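## Task

Find the cardboard box whose shelf-edge label beneath it reads lot 743 and set it on the desk. If no box in this storeroom has that label, move the box labelled 344 to the desk instead. Every other cardboard box must stay on its own shelf. The robot must not topple or finish leaning, or the task fails. The box must rest on the desk by itself at the end; if the robot is still holding it there, it does not count.

## Robot and tools

ROBOT. A Hello Robot Stretch 4 with a single arm: an omni-wheel base, a lift that slides up a mast, an arm that telescopes forward, a wrist with yaw, pitch and roll, and a two-finger gripper. It stands about 1.6 m tall, and its base rim lies within 0.23 m of the base origin. There are four cameras: head_camera, head_left_camera, head_right_camera and wrist_camera. A loose object may occasionally get a small push from outside.

FRAMES. The base frame sits on the floor under the centre of the base: x points forward, y left, z up. hand_pose is given in this frame and marks a point between the open fingertips. The printed value may be slightly wrong. The odometry frame is the base frame as it stood when the scene began.

execute_actions(actions, cameras). actions holds exactly one action, or none to simply read the state and images. An action may contain base, joints, or both, plus optional pace and contact_limits. Alternatively it contains only end_of_arm. All motions in one action start together and may finish at different times.
- base: exactly one key, an offset from where the base last reported itself, with no turning unless you rotate. translate_m: metres forward (+) or back, -2 to 2. strafe_m: metres left (+) or right, -2 to 2. rotate_rad: radians, counter-clockwise (+) seen from above, -3.2 to 3.2.
- joints: absolute targets, named one by one. lift_m 0 to 1.2 m. arm_m 0 to 0.55 m of extension. wrist_yaw_rad -1.134 to 4.276 (0 points forward, + turns left, 3.14 is folded back; above 3.4 the arm may block it). wrist_pitch_rad -1.117 to 4.259 (0 level, 1.57 points down). wrist_roll_rad -1.117 to 4.259 (+ is clockwise seen from behind the gripper). gripper_m -0.038 to 0.141, the fingertip gap in metres; negative values press the tips together. A target beyond a joint's range is clipped and reported. Any other bad value or unknown key refuses the whole call.
- pace: "slow", "default", "fast" or "max". The base reaches 0.1/0.3/0.4/0.6 m/s and 1/2/3/4 rad/s at these paces. When lift_m is above 0.2 it is slower, down to 0.3 m/s and 1 rad/s at full height.
- contact_limits: {"arm_m": x}, where x runs from 0 (lightest) to 0.75 (firmest) and sets how hard the arm may push before stopping. The default is 0.5.
- {"end_of_arm": "enable_torque"} re-powers wrist or gripper motors that have shut off.
- cameras: a list of camera names, or "all". Null or leaving it out gives all cameras; [] gives none.
A joint or the base left out of an action may still be pushing toward its earlier target.

wait(seconds 0 to 10): commands nothing new and returns the state and images. zoom_image(camera, region [x0,y0,x1,y1] in pixels from the top-left, at most 504x504) shows a closer view of that camera's latest full image. Use it to read the lot labels. read_manual(section) returns only licence text. finished_scene(scene 1 or 2) ends that scene for good and reports success; the next task then appears. If a result reports a stop, the later movement, wait and finish calls in the same reply are skipped. A reply that makes no tool call ends all remaining scenes. The robot keeps holding its last command while you compose a reply.

RESULTS. The pictures line lists the order of the images. base_status and joint_status say how each motion ended. done: reached the target; for the base this means the wheels turned the full amount, even if they slipped. off_target: came to rest short and may still be pushing. contact_stop_at_<key>: the part hit something and goes slack. A slack lift can sag under load, and slack wheels can roll. limit_stop_at_<name>: a built-in limit stopped it. limit_stop_at_tilt: the robot leans over 6 degrees and lift, arm and wheels go slack. limit_stop_at_own_body: a self-collision stop; moving away from the body is still allowed. torque_fault: a wrist or gripper motor went limp and needs enable_torque. on_its_own describes anything you did not command; there, "held at" is a target, not a position. lidar_m gives 12 distances in metres, in 30-degree sectors starting straight ahead and going counter-clockwise (4th left, 7th behind, 10th right). "-" means nothing seen, or something closer than 0.25 m. The lidar misses glass, thin legs and much of what lies behind. wrist_depth_mm is a 7x7 grid of depth values in mm, read from the top left, ranging 100 to 2000. base_odometry comes from wheel counting only; its heading is + left. If turned_by_wheels and turned_by_imu differ by more than about 0.1 rad, the base hit something or slipped. base_tilt is in degrees, with forward and right positive, and carries a fixed offset of up to about 1.5 degrees. motor_effort is a percentage, with the peak in brackets. For the wheels, + means turning right. A firm grip shows as a clear rise in gripper effort; gripper_m and "done" do not prove you are holding anything.

TIPS AND HAZARDS. To unfold at the start, send lift_m 0.4 with wrist_yaw_rad 0. To grasp, command a gap smaller than the object; squeezing harder pulls it toward the wrist. If the fingertips snag on a surface, raise the lift. Do not drive or turn with more than 1 kg held while arm_m is above 0.2, especially at fast paces. Avoid strong steady pushes, especially with the gripper high. Do not press the gripper into things with base or arm moves, since this causes torque faults. A tilted-up, rolled wrist can trigger self-collision stops. Set objects down gently, without dropping, slamming or knocking shelves, and release so the object rests on its own before finishing.

Each tool is called after "Call:" in YAML: its name, and indented under it one key for each argument.

## Session

Call:
execute_actions:
  actions: []

Scene clock: 0.00 s.
base_odometry: x=+0.000 y=+0.000 heading=+0.000 (m, m, rad; odometry frame)
turned_by_wheels: +0.000 (rad since the last result)
turned_by_imu: +0.000 (rad since the last result)
base_tilt: forward=+0.3 right=+0.0 (deg)
lidar_m: 1.96 1.91 0.87 0.74 0.74 0.84 2.35 1.72 0.86 0.74 0.71 0.83
base_status: not commanded
joint_positions: lift_m=+0.143 arm_m=+0.000 wrist_yaw_rad=+3.186 wrist_pitch_rad=-0.007 wrist_roll_rad=+0.018 gripper_m=+0.057
joint_status: not commanded
motor_effort: lift_m=+21 arm_m=+0 wrist_yaw_rad=+0 wrist_pitch_rad=-8 wrist_roll_rad=+1 gripper_m=-1 wheel_0=+0 wheel_1=+0 wheel_2=+0 (%)
hand_pose: x=-0.1207 y=+0.0746 z=+0.3232 quat_wxyz=(-0.022, +0.004, +0.009, +1.000) (m; base frame)
wrist_depth_mm: - 138 231 - - - 1499 / - 109 138 - - - 991 / - 113 137 - - - 1576 / 139 135 170 - - - 1537 / 213 - - - - 1921 1576 / 634 1308 195 1336 200 1308 1308 / 504 798 854 143 820 809 842
pictures: head_camera, head_left_camera, head_right_camera, wrist_camera
Images, in order (width x height): head_camera 420x560, head_left_camera 420x672, head_right_camera 420x672, wrist_camera 616x392.

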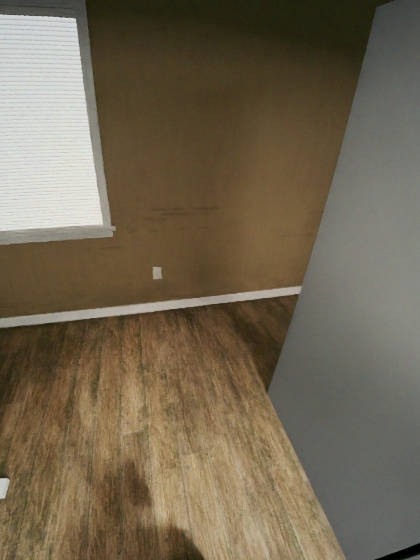

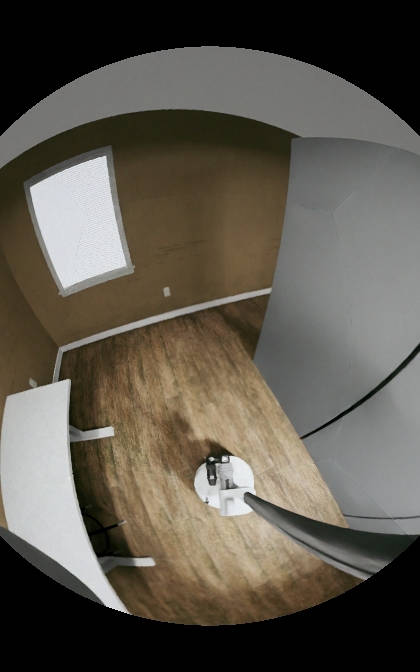

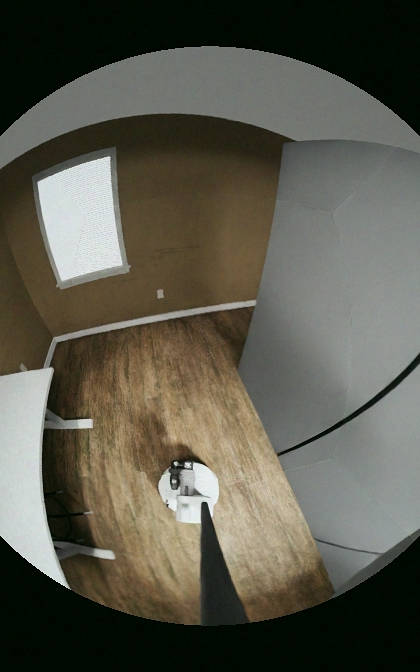

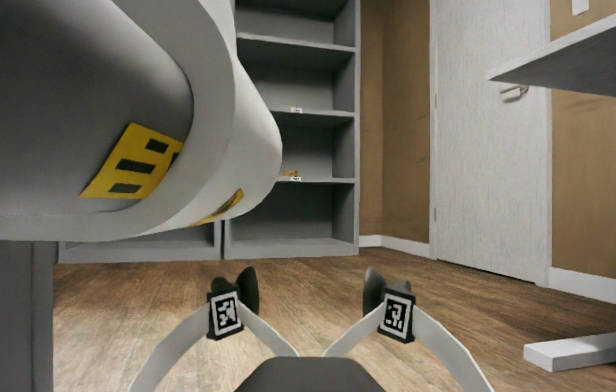

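Call:
execute_actions:
  actions:
    - {"base":{"rotate_rad":-2.85},"pace":"fast"}
  cameras: []

Call:
execute_actions:
  actions:
    - {"base":{"translate_m":1.3},"joints":{"lift_m":0.4,"wrist_yaw_rad":0},"pace":"fast"}

Scene clock: 9.73 s.
base_odometry: x=+0.000 y=+0.000 heading=-2.850 (m, m, rad; odometry frame)
turned_by_wheels: -2.850 (rad since the last result)
turned_by_imu: -2.822 (rad since the last result)
base_tilt: forward=+0.2 right=+0.0 (deg)
lidar_m: 2.33 1.05 0.74 0.71 0.74 1.04 1.94 1.12 0.77 0.75 0.76 2.15
base_status: done
joint_positions: lift_m=+0.143 arm_m=+0.000 wrist_yaw_rad=+3.186 wrist_pitch_rad=-0.007 wrist_roll_rad=+0.018 gripper_m=+0.057
joint_status: not commanded
motor_effort: lift_m=+21(21) arm_m=+0(0) wrist_yaw_rad=+0(0) wrist_pitch_rad=-6(6) wrist_roll_rad=+1(2) gripper_m=-2(2) wheel_0=+2(10) wheel_1=+1(11) wheel_2=+1(8) (%)
hand_pose: x=-0.1207 y=+0.0746 z=+0.3232 quat_wxyz=(-0.022, +0.004, +0.009, +1.000) (m; base frame)
wrist_depth_mm: - 138 231 - - - 1008 / - 109 137 - - - 976 / - 113 137 - - - 976 / 139 135 171 - - - 991 / 213 - - - - - 991 / 634 1308 195 1336 200 1336 976 / 504 798 854 143 798 809 878
pictures: none
No camera images: the call's "cameras" was empty. Leave "cameras" out to get every camera's image.

Scene clock: 14.33 s.
base_odometry: x=-1.245 y=-0.374 heading=-2.850 (m, m, rad; odometry frame)
turned_by_wheels: +0.000 (rad since the last result)
turned_by_imu: +0.006 (rad since the last result)
base_tilt: forward=+0.3 right=+0.0 (deg)
lidar_m: 1.01 1.07 0.77 0.74 0.77 1.08 3.30 1.08 0.98 1.47 1.49 1.06
base_status: done
joint_positions: lift_m=+0.400 arm_m=+0.000 wrist_yaw_rad=+0.000 wrist_pitch_rad=-0.007 wrist_roll_rad=+0.018 gripper_m=+0.057
joint_status: all done
motor_effort: lift_m=+23(25) arm_m=+0(0) wrist_yaw_rad=-1(6) wrist_pitch_rad=-5(5) wrist_roll_rad=+0(0) gripper_m=-2(3) wheel_0=-1(7) wheel_1=-1(9) wheel_2=+1(13) (%)
hand_pose: x=+0.4599 y=-0.0873 z=+0.5802 quat_wxyz=(+1.000, +0.009, -0.004, +0.000) (m; base frame)
wrist_depth_mm: 931 904 1229 1025 831 1281 1229 / 1042 1098 1098 1008 976 1060 1008 / 1182 1229 1229 1255 1229 1255 1255 / 1160 1255 1255 1229 1255 1255 1255 / 1060 1098 1160 960 904 1255 1229 / 1182 1229 196 1229 200 1255 1281 / 1118 1160 1229 143 1138 1182 1281
pictures: head_camera, head_left_camera, head_right_camera, wrist_camera
Images, in order (width x height): head_camera 420x560, head_left_camera 420x672, head_right_camera 420x672, wrist_camera 616x392.

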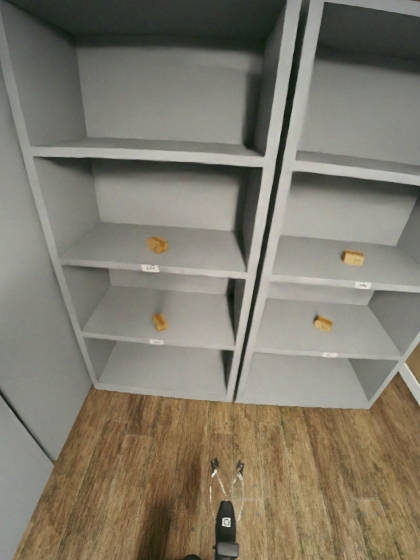

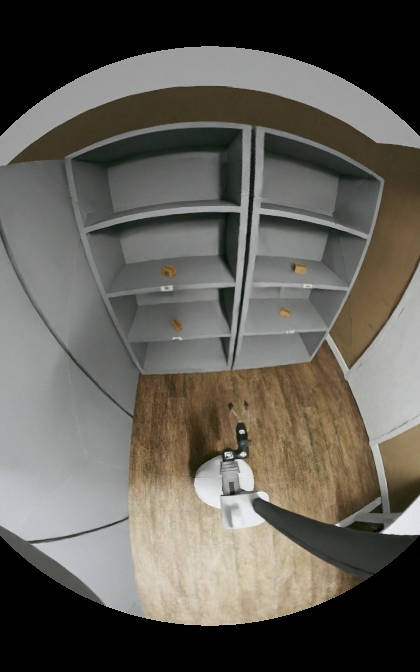

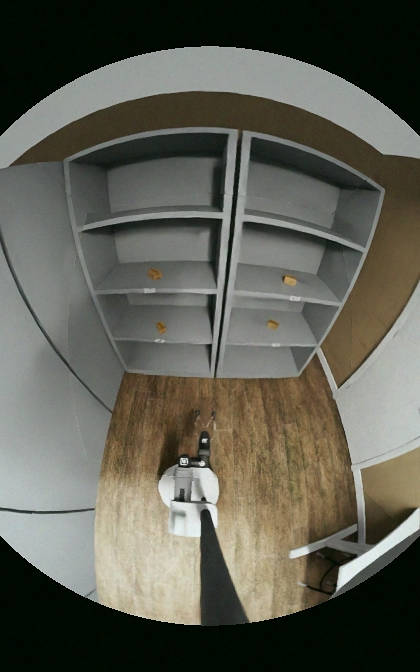

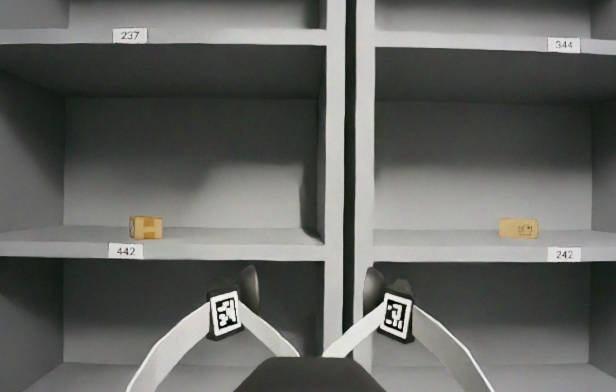

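Call:
execute_actions:
  actions:
    - {"base":{"rotate_rad":3.08},"pace":"fast"}
  cameras: []

Call:
execute_actions:
  actions:
    - {"base":{"translate_m":2},"joints":{"wrist_yaw_rad":-1.1},"pace":"max"}
  cameras: ["head_right_camera"]

Call:
execute_actions:
  actions:
    - {"base":{"rotate_rad":-1.57},"joints":{"wrist_yaw_rad":0},"pace":"fast"}
  cameras: []

Call:
execute_actions:
  actions:
    - {"base":{"strafe_m":0.78},"pace":"fast"}

Scene clock: 27.90 s.
base_odometry: x=-1.245 y=-0.374 heading=+0.230 (m, m, rad; odometry frame)
turned_by_wheels: +3.080 (rad since the last result)
turned_by_imu: +3.054 (rad since the last result)
base_tilt: forward=+0.3 right=-0.1 (deg)
lidar_m: 2.22 1.17 0.96 1.44 1.53 1.11 1.01 1.06 0.81 0.70 0.75 0.99
base_status: done
joint_positions: lift_m=+0.400 arm_m=+0.000 wrist_yaw_rad=+0.000 wrist_pitch_rad=-0.007 wrist_roll_rad=+0.018 gripper_m=+0.057
joint_status: not commanded
motor_effort: lift_m=+21(23) arm_m=+0(0) wrist_yaw_rad=-1(1) wrist_pitch_rad=-6(8) wrist_roll_rad=+1(1) gripper_m=-2(2) wheel_0=-1(6) wheel_1=+1(7) wheel_2=+1(10) (%)
hand_pose: x=+0.4599 y=-0.0873 z=+0.5803 quat_wxyz=(+1.000, +0.009, -0.004, +0.000) (m; base frame)
wrist_depth_mm: - - - - - 1182 854 / - - - - - 1182 854 / - - - - - 1182 831 / - - - - - 1160 842 / - - - - - 1160 842 / - - 196 - 200 1138 854 / 1430 1308 1430 143 1336 1025 842
pictures: none
No camera images: the call's "cameras" was empty. Leave "cameras" out to get every camera's image.

Scene clock: 33.17 s.
base_odometry: x=+0.702 y=+0.082 heading=+0.230 (m, m, rad; odometry frame)
turned_by_wheels: +0.000 (rad since the last result)
turned_by_imu: +0.008 (rad since the last result)
base_tilt: forward=+0.3 right=+0.0 (deg)
lidar_m: 1.24 1.27 1.64 0.83 0.89 1.20 3.20 0.92 0.63 0.56 0.59 1.37
base_status: done
joint_positions: lift_m=+0.400 arm_m=+0.000 wrist_yaw_rad=-1.100 wrist_pitch_rad=-0.007 wrist_roll_rad=+0.018 gripper_m=+0.057
joint_status: all done
motor_effort: lift_m=+21(22) arm_m=+0(0) wrist_yaw_rad=-1(6) wrist_pitch_rad=-6(7) wrist_roll_rad=+1(1) gripper_m=-4(2) wheel_0=-1(7) wheel_1=-1(7) wheel_2=-2(13) (%)
hand_pose: x=+0.2244 y=-0.2967 z=+0.5803 quat_wxyz=(+0.853, +0.006, -0.008, -0.523) (m; base frame)
wrist_depth_mm: 1138 1397 1863 - 480 439 410 / 1138 1430 1921 - 477 439 407 / 1138 1430 1921 - 473 439 410 / 1118 1430 1921 - 477 439 410 / 1138 1397 1921 - 473 436 407 / 1138 1430 195 - 200 436 407 / 1118 1281 1430 143 466 424 407
pictures: head_right_camera
Images, in order (width x height): head_right_camera 420x672.

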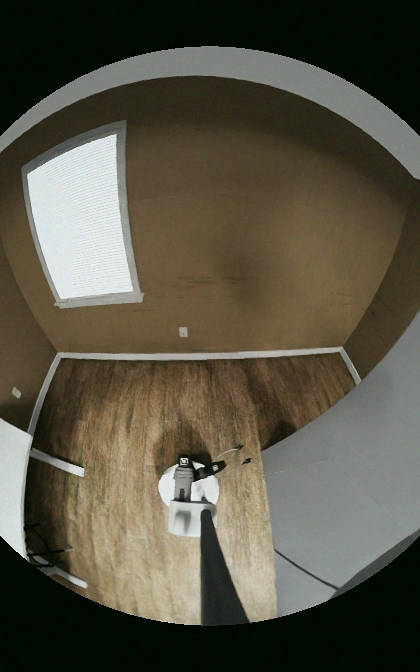

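Scene clock: 34.90 s.
base_odometry: x=+0.702 y=+0.082 heading=-1.340 (m, m, rad; odometry frame)
turned_by_wheels: -1.570 (rad since the last result)
turned_by_imu: -1.555 (rad since the last result)
base_tilt: forward=+0.3 right=+0.0 (deg)
lidar_m: 0.54 0.59 1.35 1.22 1.26 1.66 0.88 0.89 1.24 3.00 0.91 0.61
base_status: done
joint_positions: lift_m=+0.400 arm_m=+0.000 wrist_yaw_rad=+0.000 wrist_pitch_rad=-0.007 wrist_roll_rad=+0.018 gripper_m=+0.057
joint_status: all done
motor_effort: lift_m=+22(21) arm_m=+0(0) wrist_yaw_rad=+1(7) wrist_pitch_rad=-6(7) wrist_roll_rad=+1(1) gripper_m=-2(2) wheel_0=+1(7) wheel_1=+0(11) wheel_2=-1(7) (%)
hand_pose: x=+0.4598 y=-0.0875 z=+0.5803 quat_wxyz=(+1.000, +0.009, -0.004, +0.000) (m; base frame)
wrist_depth_mm: 345 349 359 364 370 377 384 / 343 353 355 364 370 375 384 / 343 351 357 362 370 377 384 / 343 349 355 364 370 377 382 / 345 349 357 364 370 377 387 / 343 349 195 362 201 377 384 / 342 345 357 143 368 375 382
pictures: none
No camera images: the call's "cameras" was empty. Leave "cameras" out to get every camera's image.

Scene clock: 38.07 s.
base_odometry: x=+1.462 y=+0.261 heading=-1.340 (m, m, rad; odometry frame)
turned_by_wheels: +0.000 (rad since the last result)
turned_by_imu: +0.003 (rad since the last result)
base_tilt: forward=+0.4 right=-0.1 (deg)
lidar_m: 1.97 0.76 0.51 0.47 0.50 0.58 1.53 1.17 1.29 2.85 0.80 0.72
base_status: done
joint_positions: lift_m=+0.400 arm_m=+0.000 wrist_yaw_rad=+0.000 wrist_pitch_rad=-0.007 wrist_roll_rad=+0.018 gripper_m=+0.057
joint_status: not commanded
motor_effort: lift_m=+21(22) arm_m=+0(0) wrist_yaw_rad=+1(1) wrist_pitch_rad=-8(8) wrist_roll_rad=+1(0) gripper_m=-3(3) wheel_0=+0(12) wheel_1=+1(12) wheel_2=-1(2) (%)
hand_pose: x=+0.4598 y=-0.0875 z=+0.5803 quat_wxyz=(+1.000, +0.009, -0.004, +0.000) (m; base frame)
wrist_depth_mm: 960 1537 1756 1756 1756 788 564 / 976 1499 1708 1756 1808 778 569 / 976 1537 1708 1756 1808 788 564 / 991 1537 1661 1756 1756 778 569 / 976 1537 1756 1756 1708 788 569 / 976 1537 195 1756 200 788 564 / 991 1229 1430 143 1366 683 559
pictures: head_camera, head_left_camera, head_right_camera, wrist_camera
Images, in order (width x height): head_camera 420x560, head_left_camera 420x672, head_right_camera 420x672, wrist_camera 616x392.

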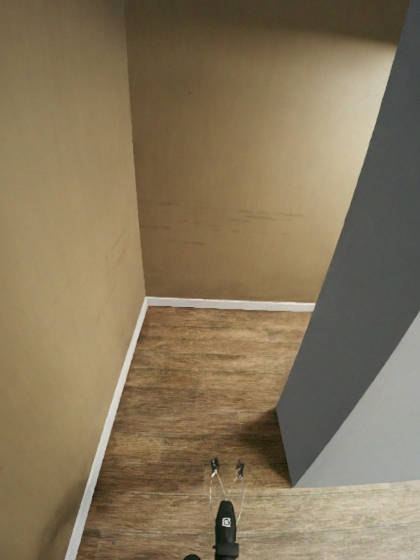

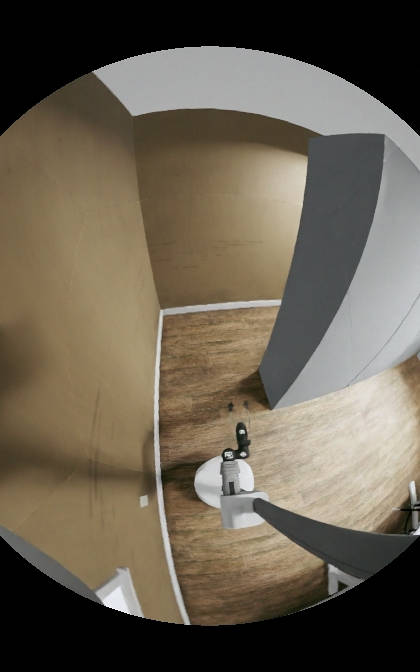

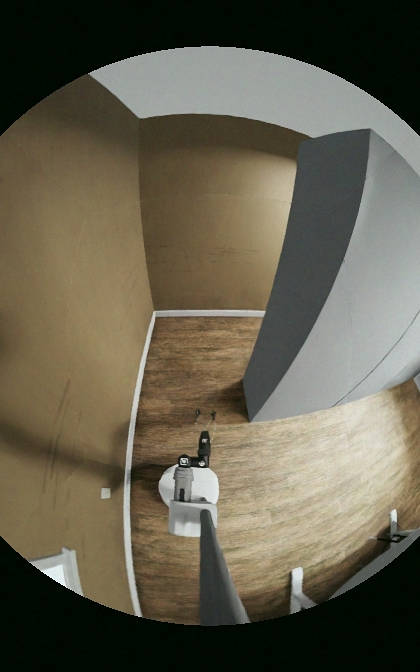

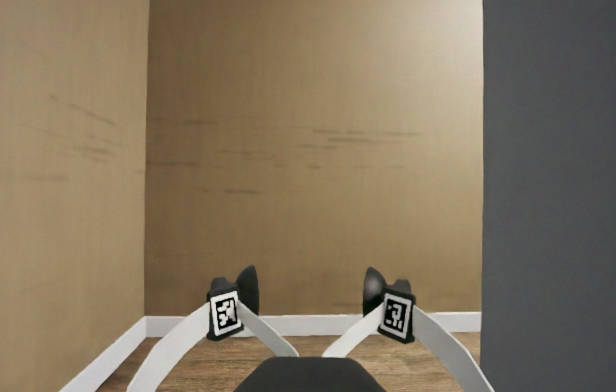

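Call:
execute_actions:
  actions:
    - {"base":{"translate_m":1.58},"joints":{"wrist_yaw_rad":-1.13},"pace":"max"}
  cameras: []

Call:
execute_actions:
  actions:
    - {"base":{"rotate_rad":-1.9},"pace":"fast"}

Scene clock: 52.27 s.
base_odometry: x=+1.823 y=-1.278 heading=-1.340 (m, m, rad; odometry frame)
turned_by_wheels: +0.000 (rad since the last result)
turned_by_imu: +0.008 (rad since the last result)
base_tilt: forward=+0.3 right=-0.1 (deg)
lidar_m: 0.39 0.41 0.56 0.57 0.62 0.79 1.88 0.70 0.78 1.85 0.65 0.45
base_status: done
joint_positions: lift_m=+0.400 arm_m=+0.000 wrist_yaw_rad=-1.122 wrist_pitch_rad=-0.007 wrist_roll_rad=+0.018 gripper_m=+0.057
joint_status: all done
joint sent to its limit — the command would take wrist_yaw_rad past its lower limit, so that joint was sent only as far as its limit.
motor_effort: lift_m=+21(21) arm_m=+0(0) wrist_yaw_rad=-1(5) wrist_pitch_rad=-7(9) wrist_roll_rad=+1(0) gripper_m=-3(4) wheel_0=+0(10) wheel_1=+0(10) wheel_2=+0(12) (%)
hand_pose: x=+0.2178 y=-0.2978 z=+0.5803 quat_wxyz=(+0.847, +0.005, -0.008, -0.532) (m; base frame)
wrist_depth_mm: 310 392 535 842 - - - / 314 394 539 842 - - - / 314 394 539 842 - - - / 314 397 544 854 - - - / 312 394 544 854 - - - / 315 397 195 866 201 - - / 314 364 544 143 1366 1366 1499
pictures: none
No camera images: the call's "cameras" was empty. Leave "cameras" out to get every camera's image.

Scene clock: 54.13 s.
base_odometry: x=+1.823 y=-1.278 heading=+3.043 (m, m, rad; odometry frame)
turned_by_wheels: -1.900 (rad since the last result)
turned_by_imu: -1.883 (rad since the last result)
base_tilt: forward=+0.2 right=-0.1 (deg)
lidar_m: 0.98 1.11 0.54 0.41 0.40 0.43 0.60 0.56 0.65 1.03 1.08 0.71
base_status: done
joint_positions: lift_m=+0.400 arm_m=+0.000 wrist_yaw_rad=-1.122 wrist_pitch_rad=-0.007 wrist_roll_rad=+0.018 gripper_m=+0.057
joint_status: not commanded
motor_effort: lift_m=+21(22) arm_m=+0(0) wrist_yaw_rad=-1(1) wrist_pitch_rad=-7(8) wrist_roll_rad=+1(1) gripper_m=-2(2) wheel_0=+0(8) wheel_1=+1(7) wheel_2=-1(6) (%)
hand_pose: x=+0.2178 y=-0.2978 z=+0.5803 quat_wxyz=(+0.847, +0.005, -0.008, -0.532) (m; base frame)
wrist_depth_mm: 496 640 - - - 1661 1098 / 500 640 - - - 1661 1078 / 504 647 - - - 1708 1078 / 480 647 - - - 1661 1060 / 477 647 - - - 1618 1078 / 473 647 196 - 201 1661 1078 / 480 574 1397 143 1366 1308 1078
pictures: head_camera, head_left_camera, head_right_camera, wrist_camera
Images, in order (width x height): head_camera 420x560, head_left_camera 420x672, head_right_camera 420x672, wrist_camera 616x392.

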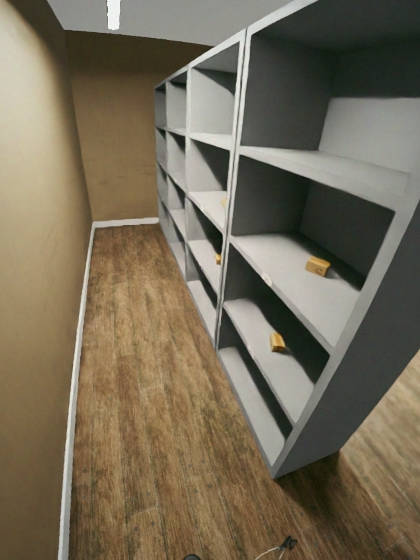

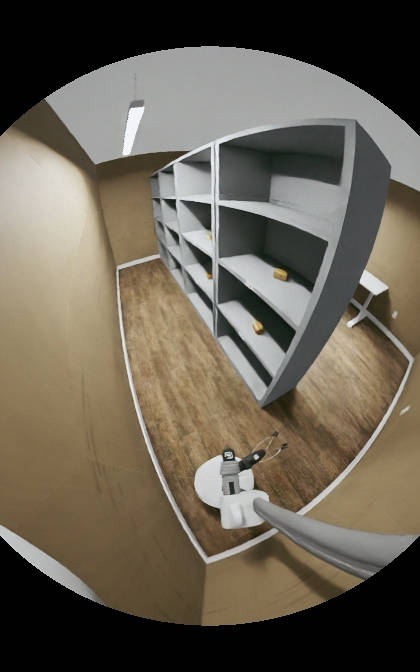

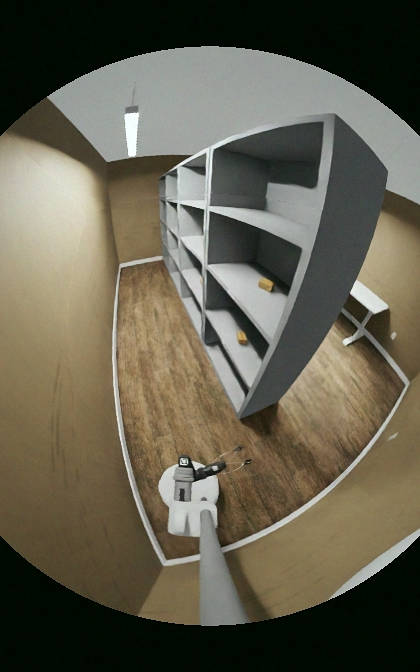

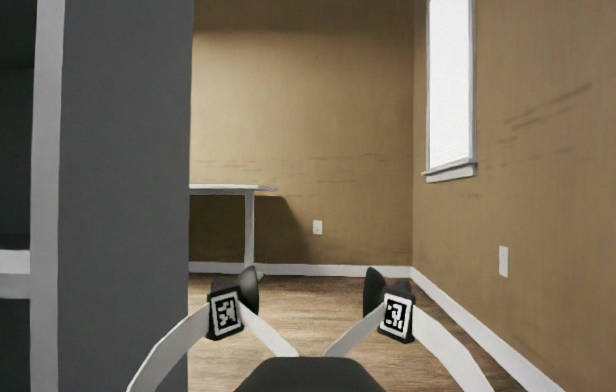

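Call:
execute_actions:
  actions:
    - {"base":{"rotate_rad":-1.22},"pace":"fast"}
  cameras: []

Call:
execute_actions:
  actions:
    - {"base":{"strafe_m":1.1},"pace":"fast"}

Scene clock: 62.03 s.
base_odometry: x=+1.823 y=-1.278 heading=+1.823 (m, m, rad; odometry frame)
turned_by_wheels: -1.220 (rad since the last result)
turned_by_imu: -1.208 (rad since the last result)
base_tilt: forward=+0.3 right=+0.0 (deg)
lidar_m: 2.04 0.73 0.81 1.89 0.62 0.42 0.40 0.42 0.59 0.59 0.61 0.85
base_status: done
joint_positions: lift_m=+0.400 arm_m=+0.000 wrist_yaw_rad=-1.122 wrist_pitch_rad=-0.007 wrist_roll_rad=+0.018 gripper_m=+0.057
joint_status: not commanded
motor_effort: lift_m=+21(21) arm_m=+0(0) wrist_yaw_rad=-1(1) wrist_pitch_rad=-7(4) wrist_roll_rad=+1(0) gripper_m=-2(2) wheel_0=+1(5) wheel_1=-1(11) wheel_2=-1(9) (%)
hand_pose: x=+0.2178 y=-0.2978 z=+0.5803 quat_wxyz=(+0.847, +0.005, -0.008, -0.532) (m; base frame)
wrist_depth_mm: 809 707 627 569 512 466 430 / 809 707 627 559 512 466 430 / 809 707 621 559 512 466 436 / 798 699 615 559 508 466 430 / 798 699 621 559 504 462 433 / 798 699 195 559 200 466 433 / 798 691 615 143 496 452 430
pictures: none
No camera images: the call's "cameras" was empty. Leave "cameras" out to get every camera's image.

Scene clock: 66.00 s.
base_odometry: x=+0.757 y=-1.552 heading=+1.823 (m, m, rad; odometry frame)
turned_by_wheels: +0.000 (rad since the last result)
turned_by_imu: +0.005 (rad since the last result)
base_tilt: forward=+0.3 right=-0.2 (deg)
lidar_m: 0.52 0.55 0.78 1.98 0.65 0.45 0.44 0.46 0.65 1.61 0.83 0.54
base_status: done
joint_positions: lift_m=+0.400 arm_m=+0.000 wrist_yaw_rad=-1.122 wrist_pitch_rad=-0.007 wrist_roll_rad=+0.018 gripper_m=+0.057
joint_status: not commanded
motor_effort: lift_m=+21(21) arm_m=+0(0) wrist_yaw_rad=-1(1) wrist_pitch_rad=-6(8) wrist_roll_rad=+1(1) gripper_m=-2(2) wheel_0=+0(13) wheel_1=-1(12) wheel_2=+0(1) (%)
hand_pose: x=+0.2178 y=-0.2978 z=+0.5803 quat_wxyz=(+0.847, +0.005, -0.008, -0.532) (m; base frame)
wrist_depth_mm: 741 723 707 1708 1576 1464 1336 / 831 750 715 1756 1576 1464 1336 / 820 750 707 1756 1537 1464 1308 / 820 732 1863 1708 1618 1464 1336 / 661 683 1808 1756 1576 1430 1308 / 452 723 196 1756 200 1464 1336 / 820 741 1255 143 1366 1366 1336
pictures: head_camera, head_left_camera, head_right_camera, wrist_camera
Images, in order (width x height): head_camera 420x560, head_left_camera 420x672, head_right_camera 420x672, wrist_camera 616x392.

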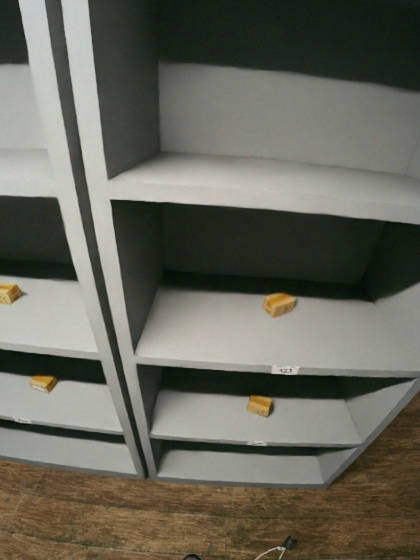

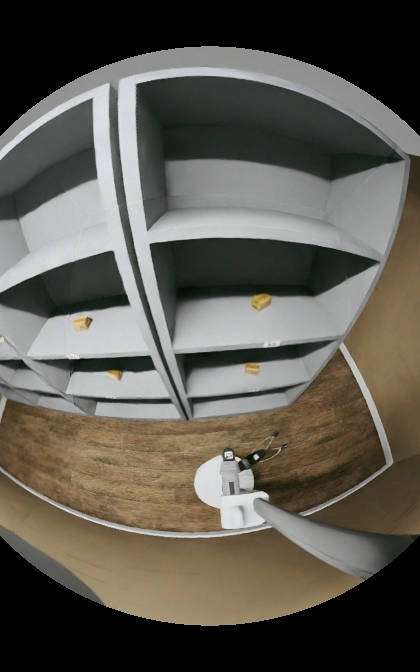

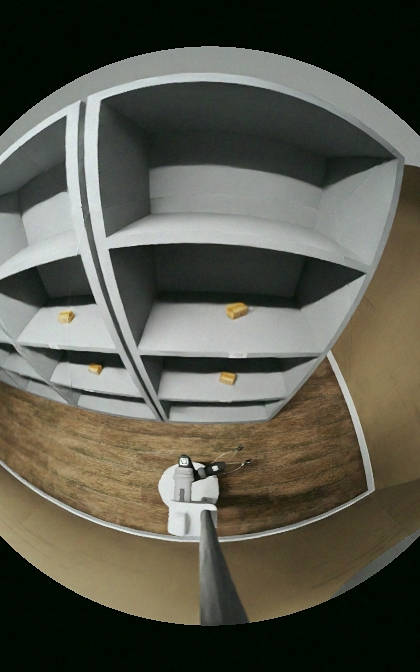

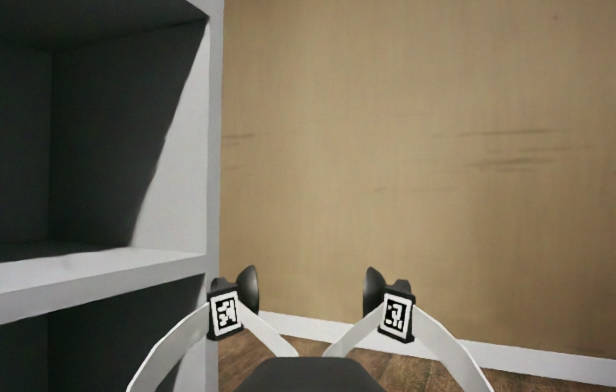

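Call:
zoom_image:
  camera: "head_camera"
  region: [220,355,340,455]

Call:
execute_actions:
  actions:
    - {"base":{"translate_m":-0.14},"pace":"fast"}
  cameras: []

Call:
execute_actions:
  actions:
    - {"base":{"strafe_m":0.95},"pace":"fast"}

Call:
zoom_image:
  camera: "head_camera"
  region: [0,290,420,440]

Region (220, 355, 340, 455) of head_camera's 420x560 image, scaled by 4.200, with more detail than that image has.

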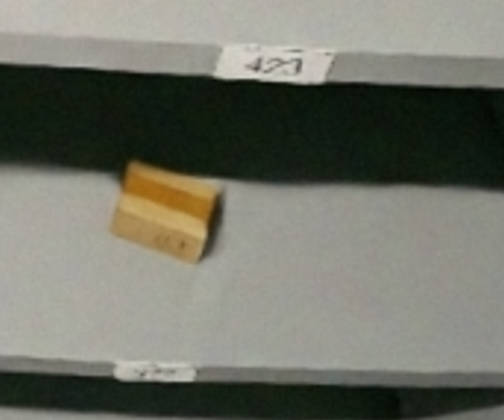

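Scene clock: 77.43 s.
base_odometry: x=+0.792 y=-1.688 heading=+1.823 (m, m, rad; odometry frame)
turned_by_wheels: +0.000 (rad since the last result)
turned_by_imu: +0.001 (rad since the last result)
base_tilt: forward=+0.3 right=+0.0 (deg)
lidar_m: 0.69 0.69 0.95 1.38 0.49 0.30 0.27 0.27 0.46 1.08 1.78 0.71
base_status: done
joint_positions: lift_m=+0.400 arm_m=+0.000 wrist_yaw_rad=-1.122 wrist_pitch_rad=-0.007 wrist_roll_rad=+0.018 gripper_m=+0.057
joint_status: not commanded
motor_effort: lift_m=+21(22) arm_m=+0(0) wrist_yaw_rad=-1(1) wrist_pitch_rad=-6(4) wrist_roll_rad=+1(1) gripper_m=-2(1) wheel_0=+0(6) wheel_1=+1(6) wheel_2=-1(13) (%)
hand_pose: x=+0.2178 y=-0.2978 z=+0.5803 quat_wxyz=(+0.847, +0.005, -0.008, -0.532) (m; base frame)
wrist_depth_mm: 741 741 1921 1708 1618 1430 1366 / 866 778 1921 1756 1576 1464 1366 / 866 768 1921 1756 1576 1430 1336 / 866 768 1863 1708 1618 1464 1308 / 661 741 1863 1756 1576 1464 1308 / 842 759 196 1708 201 1430 1366 / 842 741 1464 143 1397 1336 1336
pictures: none
No camera images: the call's "cameras" was empty. Leave "cameras" out to get every camera's image.

Scene clock: 81.03 s.
base_odometry: x=-0.128 y=-1.924 heading=+1.823 (m, m, rad; odometry frame)
turned_by_wheels: +0.000 (rad since the last result)
turned_by_imu: +0.004 (rad since the last result)
base_tilt: forward=+0.3 right=-0.1 (deg)
lidar_m: 0.65 0.68 0.94 1.53 0.49 0.34 0.30 0.33 0.44 1.25 0.97 0.68
base_status: done
joint_positions: lift_m=+0.400 arm_m=+0.000 wrist_yaw_rad=-1.122 wrist_pitch_rad=-0.007 wrist_roll_rad=+0.018 gripper_m=+0.057
joint_status: not commanded
motor_effort: lift_m=+21(21) arm_m=-1(0) wrist_yaw_rad=-1(1) wrist_pitch_rad=-7(6) wrist_roll_rad=+1(1) gripper_m=-3(2) wheel_0=+1(12) wheel_1=-1(14) wheel_2=-2(0) (%)
hand_pose: x=+0.2178 y=-0.2978 z=+0.5803 quat_wxyz=(+0.847, +0.005, -0.008, -0.532) (m; base frame)
wrist_depth_mm: 750 741 1499 1618 - - - / 878 768 991 1618 - - - / 878 759 1499 1576 - - - / 878 768 1618 1661 - - - / 661 732 1042 1618 - - - / 866 759 195 1618 200 - 1863 / 866 759 1182 144 1366 1336 1430
pictures: head_camera, head_left_camera, head_right_camera, wrist_camera
Images, in order (width x height): head_camera 420x560, head_left_camera 420x672, head_right_camera 420x672, wrist_camera 616x392.

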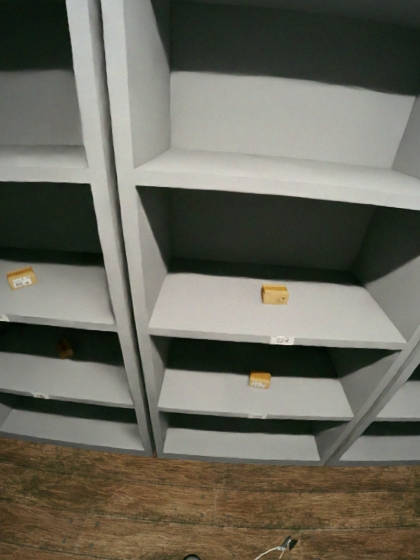

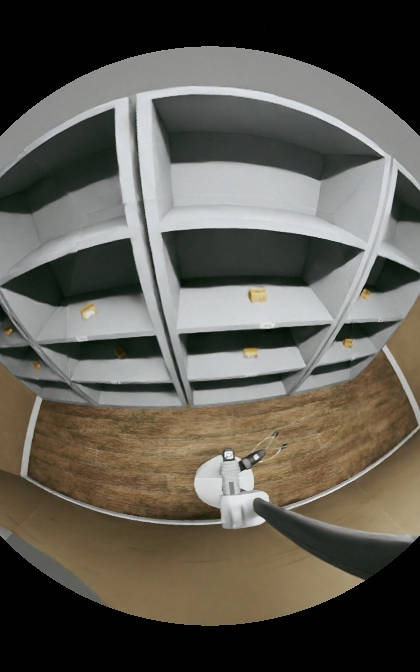

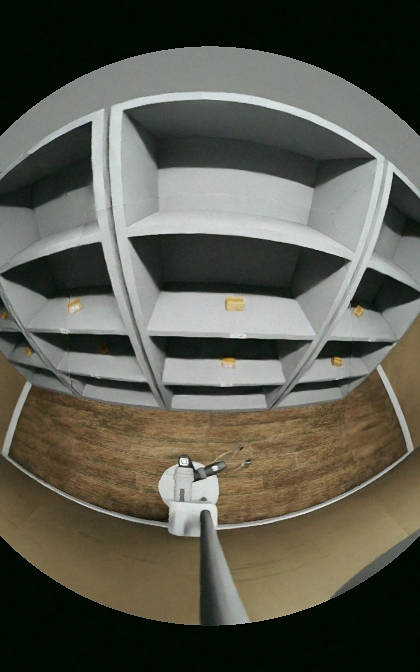

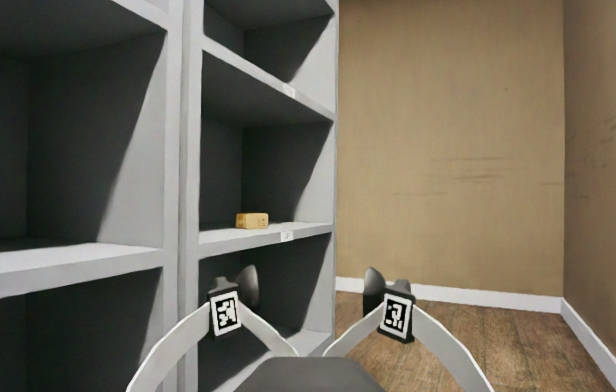

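Region (0, 290, 420, 440) of head_camera's 420x560 image, scaled by 1.200, with more detail than that image has; it fills the top 180 rows of this view, and the rest is white.

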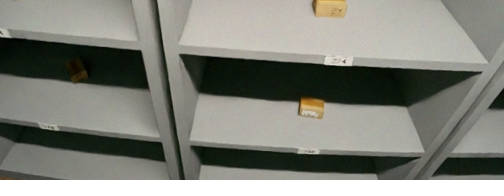

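Call:
zoom_image:
  camera: "wrist_camera"
  region: [260,215,320,255]

Call:
zoom_image:
  camera: "head_camera"
  region: [225,330,325,425]

Call:
execute_actions:
  actions:
    - {"base":{"strafe_m":0.45},"joints":{"wrist_yaw_rad":-0.5,"lift_m":0.33},"pace":"fast"}
  cameras: ["head_camera","wrist_camera"]

Call:
execute_actions:
  actions:
    - {"joints":{"wrist_yaw_rad":0.9,"lift_m":0.45},"pace":"fast"}
  cameras: ["head_camera","wrist_camera"]

Region (260, 215, 320, 255) of wrist_camera's 616x392 image, scaled by 8.400.

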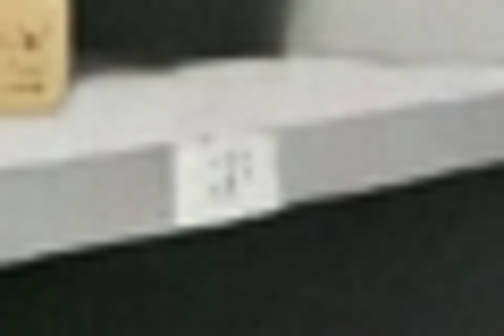

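Region (225, 330, 325, 425) of head_camera's 420x560 image, scaled by 5.040, with more detail than that image has; it fills the top 479 rows of this view, and the rest is white.

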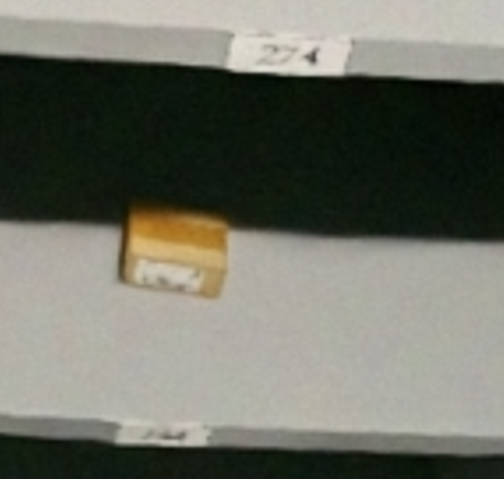

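Scene clock: 91.43 s.
base_odometry: x=-0.564 y=-2.036 heading=+1.823 (m, m, rad; odometry frame)
turned_by_wheels: +0.000 (rad since the last result)
turned_by_imu: +0.003 (rad since the last result)
base_tilt: forward=+0.3 right=-0.1 (deg)
lidar_m: 0.62 0.67 0.93 1.55 0.49 0.36 0.34 0.33 0.50 1.29 0.94 0.69
base_status: done
joint_positions: lift_m=+0.330 arm_m=+0.000 wrist_yaw_rad=-0.500 wrist_pitch_rad=-0.007 wrist_roll_rad=+0.018 gripper_m=+0.057
joint_status: all done
motor_effort: lift_m=+19(21) arm_m=+0(0) wrist_yaw_rad=+1(9) wrist_pitch_rad=-9(5) wrist_roll_rad=+1(1) gripper_m=-2(3) wheel_0=+0(10) wheel_1=-1(11) wheel_2=-1(2) (%)
hand_pose: x=+0.3826 y=-0.2151 z=+0.5106 quat_wxyz=(+0.969, +0.008, -0.006, -0.248) (m; base frame)
wrist_depth_mm: 768 569 549 866 878 854 931 / 768 544 539 1060 1182 1060 960 / 759 525 535 1060 1229 1078 960 / 768 508 525 1060 1160 1060 946 / 404 445 496 1025 1205 1042 960 / 768 500 195 1060 200 1078 960 / 750 500 484 143 1042 960 946
pictures: head_camera, wrist_camera
Images, in order (width x height): head_camera 420x560, wrist_camera 616x392.

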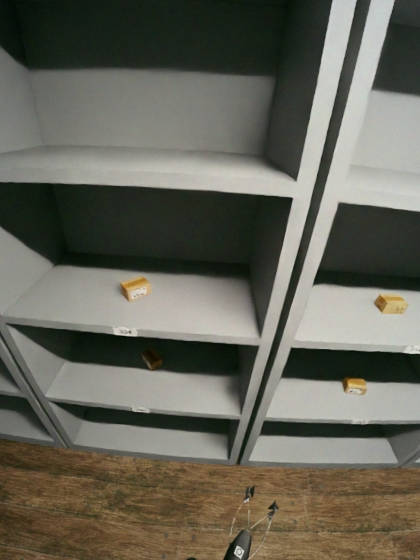

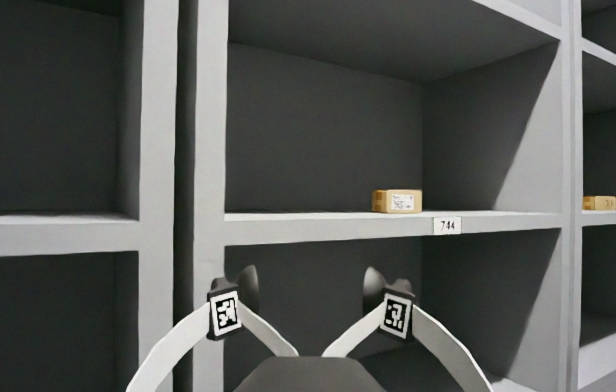

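Scene clock: 92.77 s.
base_odometry: x=-0.564 y=-2.036 heading=+1.823 (m, m, rad; odometry frame)
turned_by_wheels: +0.000 (rad since the last result)
turned_by_imu: +0.000 (rad since the last result)
base_tilt: forward=+0.3 right=+0.0 (deg)
lidar_m: 0.63 0.65 0.93 1.49 0.51 0.35 0.31 0.36 0.47 1.27 0.97 0.67
base_status: not commanded
joint_positions: lift_m=+0.450 arm_m=+0.000 wrist_yaw_rad=+0.899 wrist_pitch_rad=-0.007 wrist_roll_rad=+0.018 gripper_m=+0.057
joint_status: all done
motor_effort: lift_m=+23(25) arm_m=+0(0) wrist_yaw_rad=+2(5) wrist_pitch_rad=-5(7) wrist_roll_rad=+1(0) gripper_m=-2(3) wheel_0=+1(0) wheel_1=+0(1) wheel_2=-2(1) (%)
hand_pose: x=+0.4193 y=+0.1715 z=+0.6302 quat_wxyz=(+0.901, +0.010, +0.000, +0.435) (m; base frame)
wrist_depth_mm: 1336 1499 820 661 615 597 615 / 1366 1537 831 842 904 809 715 / 1366 1499 809 891 991 831 723 / 1366 1499 809 891 991 831 723 / 1366 1499 809 866 917 788 715 / 1366 1537 196 654 200 521 512 / 1366 1336 820 143 931 366 364
pictures: head_camera, wrist_camera
Images, in order (width x height): head_camera 420x560, wrist_camera 616x392.

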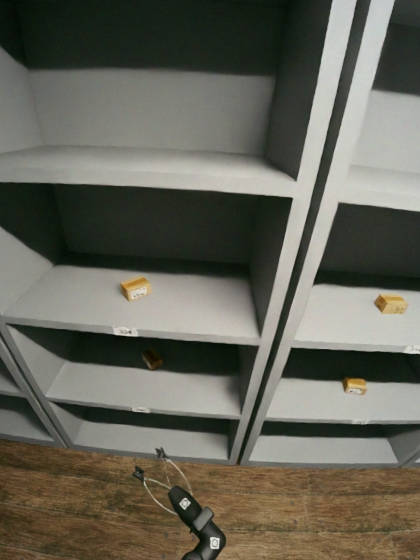

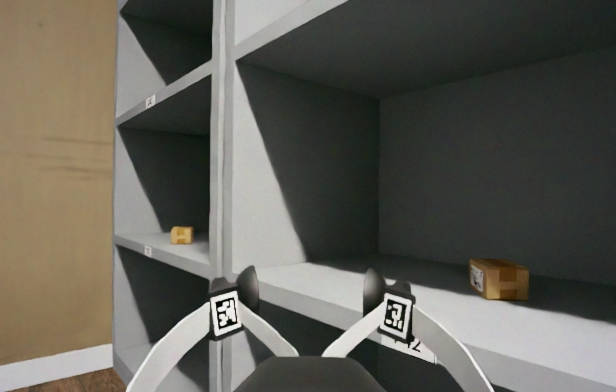

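That one ends in 2; upper 334.

Call:
execute_actions:
  actions:
    - {"base":{"strafe_m":0.6},"pace":"fast"}
  cameras: ["head_camera","wrist_camera"]

Scene clock: 98.70 s.
base_odometry: x=-1.145 y=-2.186 heading=+1.822 (m, m, rad; odometry frame)
turned_by_wheels: +0.000 (rad since the last result)
turned_by_imu: +0.004 (rad since the last result)
base_tilt: forward=+0.2 right=+0.1 (deg)
lidar_m: 0.61 0.65 0.90 1.04 0.54 0.38 0.34 0.35 0.51 1.32 0.96 0.66
base_status: done
joint_positions: lift_m=+0.450 arm_m=+0.000 wrist_yaw_rad=+0.900 wrist_pitch_rad=-0.007 wrist_roll_rad=+0.018 gripper_m=+0.057
joint_status: not commanded
motor_effort: lift_m=+23(23) arm_m=+0(0) wrist_yaw_rad=+0(1) wrist_pitch_rad=-5(6) wrist_roll_rad=+1(1) gripper_m=-3(1) wheel_0=+0(13) wheel_1=+0(11) wheel_2=-2(2) (%)
hand_pose: x=+0.4192 y=+0.1716 z=+0.6302 quat_wxyz=(+0.900, +0.010, +0.000, +0.435) (m; base frame)
wrist_depth_mm: 878 1008 1078 647 609 375 320 / 891 1008 917 917 904 373 320 / 904 1008 1098 1205 1008 373 320 / 891 1008 1118 1229 1008 370 320 / 878 991 1025 1060 931 373 320 / 891 1008 195 615 200 370 319 / 878 991 1118 143 917 355 317
pictures: head_camera, wrist_camera
Images, in order (width x height): head_camera 420x560, wrist_camera 616x392.

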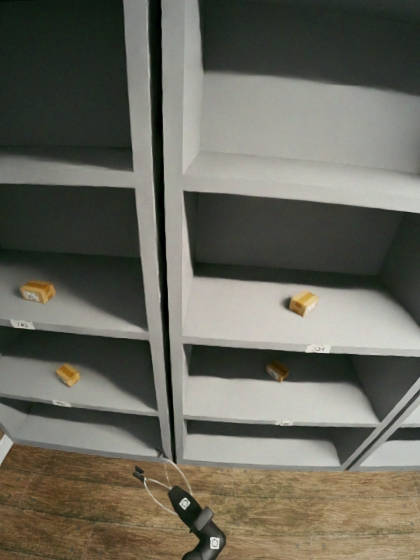

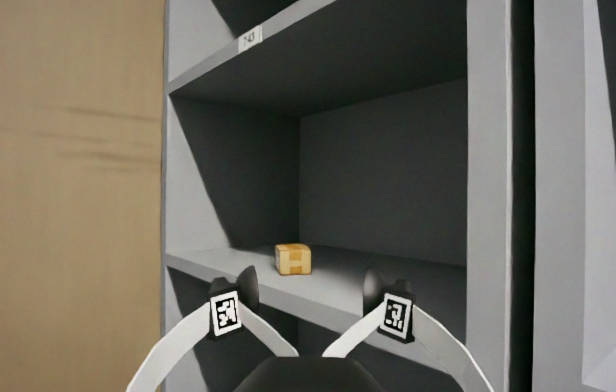

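Call:
execute_actions:
  actions:
    - {"base":{"strafe_m":0.67},"joints":{"wrist_yaw_rad":0,"lift_m":0.77,"gripper_m":0.14},"pace":"fast"}
  cameras: ["head_camera","wrist_camera"]

Scene clock: 106.40 s.
base_odometry: x=-1.794 y=-2.352 heading=+1.822 (m, m, rad; odometry frame)
turned_by_wheels: +0.000 (rad since the last result)
turned_by_imu: +0.004 (rad since the last result)
base_tilt: forward=+0.3 right=+0.0 (deg)
lidar_m: 0.60 0.57 0.38 0.37 0.39 0.39 0.35 0.40 0.54 1.37 0.89 0.64
base_status: done
joint_positions: lift_m=+0.770 arm_m=+0.000 wrist_yaw_rad=+0.000 wrist_pitch_rad=-0.007 wrist_roll_rad=+0.018 gripper_m=+0.140
joint_status: all done
motor_effort: lift_m=+23(25) arm_m=+0(0) wrist_yaw_rad=-1(4) wrist_pitch_rad=-6(6) wrist_roll_rad=+1(1) gripper_m=+1(4) wheel_0=+0(10) wheel_1=-1(11) wheel_2=-1(2) (%)
hand_pose: x=+0.4599 y=-0.0873 z=+0.9502 quat_wxyz=(+1.000, +0.009, -0.004, +0.000) (m; base frame)
wrist_depth_mm: 647 831 854 854 854 798 580 / 654 842 842 842 842 809 574 / 647 842 854 854 854 820 574 / 597 842 496 488 842 715 554 / 647 842 831 842 842 683 521 / 661 211 831 842 854 211 574 / 668 831 842 149 842 750 564
pictures: head_camera, wrist_camera
Images, in order (width x height): head_camera 420x560, wrist_camera 616x392.

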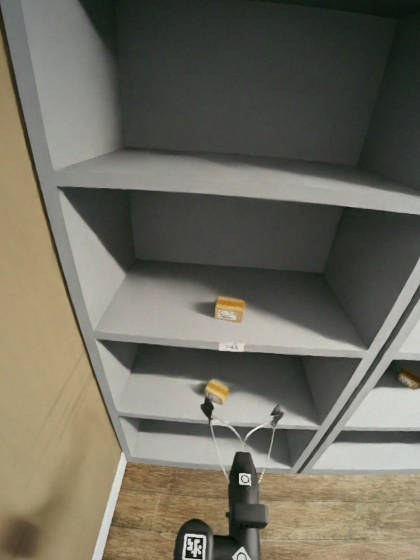

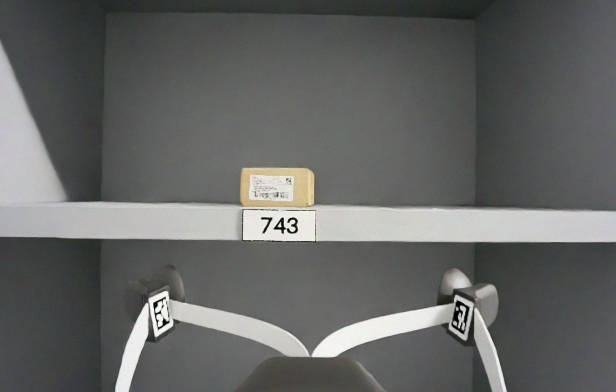

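Call:
execute_actions:
  actions:
    - {"base":{"strafe_m":0.035},"joints":{"wrist_pitch_rad":0.2,"lift_m":0.905,"arm_m":0.08},"pace":"fast"}
  cameras: []

Call:
execute_actions:
  actions:
    - {"joints":{"arm_m":0.22}}
  cameras: ["head_camera","wrist_camera"]

Scene clock: 118.40 s.
base_odometry: x=-1.827 y=-2.361 heading=+1.822 (m, m, rad; odometry frame)
turned_by_wheels: +0.000 (rad since the last result)
turned_by_imu: +0.002 (rad since the last result)
base_tilt: forward=+0.3 right=-0.1 (deg)
lidar_m: 0.59 0.49 0.37 0.32 0.34 0.39 0.35 0.37 0.53 1.41 0.90 0.66
base_status: done
joint_positions: lift_m=+0.905 arm_m=+0.078 wrist_yaw_rad=+0.000 wrist_pitch_rad=+0.202 wrist_roll_rad=+0.018 gripper_m=+0.140
joint_status: all done
motor_effort: lift_m=+24(26) arm_m=+9(8) wrist_yaw_rad=-1(1) wrist_pitch_rad=-6(5) wrist_roll_rad=+1(1) gripper_m=+0(0) wheel_0=-1(10) wheel_1=+1(9) wheel_2=-1(2) (%)
hand_pose: x=+0.5320 y=-0.0874 z=+1.0252 quat_wxyz=(+0.995, +0.009, +0.101, -0.001) (m; base frame)
wrist_depth_mm: 603 707 691 707 715 715 615 / 603 723 732 723 741 732 615 / 609 741 750 759 759 750 621 / 554 634 647 421 654 661 580 / 373 375 377 384 382 384 384 / 554 211 330 334 336 211 564 / 609 788 842 150 842 759 609
pictures: none
No camera images: the call's "cameras" was empty. Leave "cameras" out to get every camera's image.

Scene clock: 119.87 s.
base_odometry: x=-1.827 y=-2.361 heading=+1.822 (m, m, rad; odometry frame)
turned_by_wheels: +0.000 (rad since the last result)
turned_by_imu: +0.001 (rad since the last result)
base_tilt: forward=+0.3 right=-0.1 (deg)
lidar_m: 0.61 0.51 0.37 0.33 0.36 0.38 0.34 0.36 0.50 1.38 0.89 0.64
base_status: not commanded
joint_positions: lift_m=+0.905 arm_m=+0.218 wrist_yaw_rad=+0.000 wrist_pitch_rad=+0.202 wrist_roll_rad=+0.018 gripper_m=+0.140
joint_status: all done
motor_effort: lift_m=+23(24) arm_m=+9(11) wrist_yaw_rad=+0(0) wrist_pitch_rad=-4(6) wrist_roll_rad=+1(1) gripper_m=+0(1) wheel_0=-1(1) wheel_1=+1(1) wheel_2=-1(1) (%)
hand_pose: x=+0.6720 y=-0.0874 z=+1.0252 quat_wxyz=(+0.995, +0.009, +0.101, -0.001) (m; base frame)
wrist_depth_mm: 569 574 580 580 585 585 585 / 580 597 597 597 597 597 597 / 603 609 609 615 621 621 615 / 554 621 621 634 627 634 580 / 368 375 347 279 379 382 382 / 262 212 253 268 268 211 268 / 207 196 206 149 207 197 216
pictures: head_camera, wrist_camera
Images, in order (width x height): head_camera 420x560, wrist_camera 616x392.

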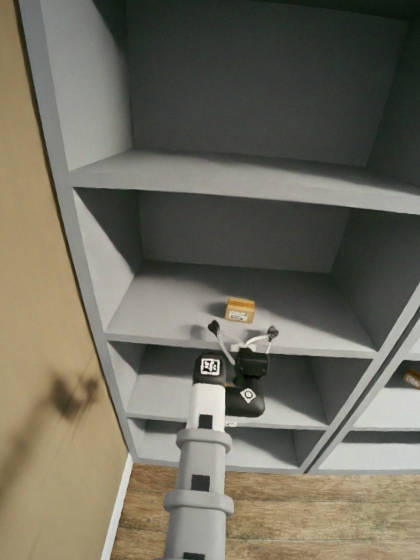

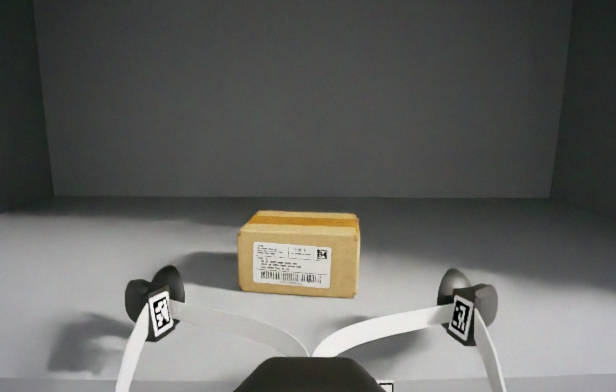

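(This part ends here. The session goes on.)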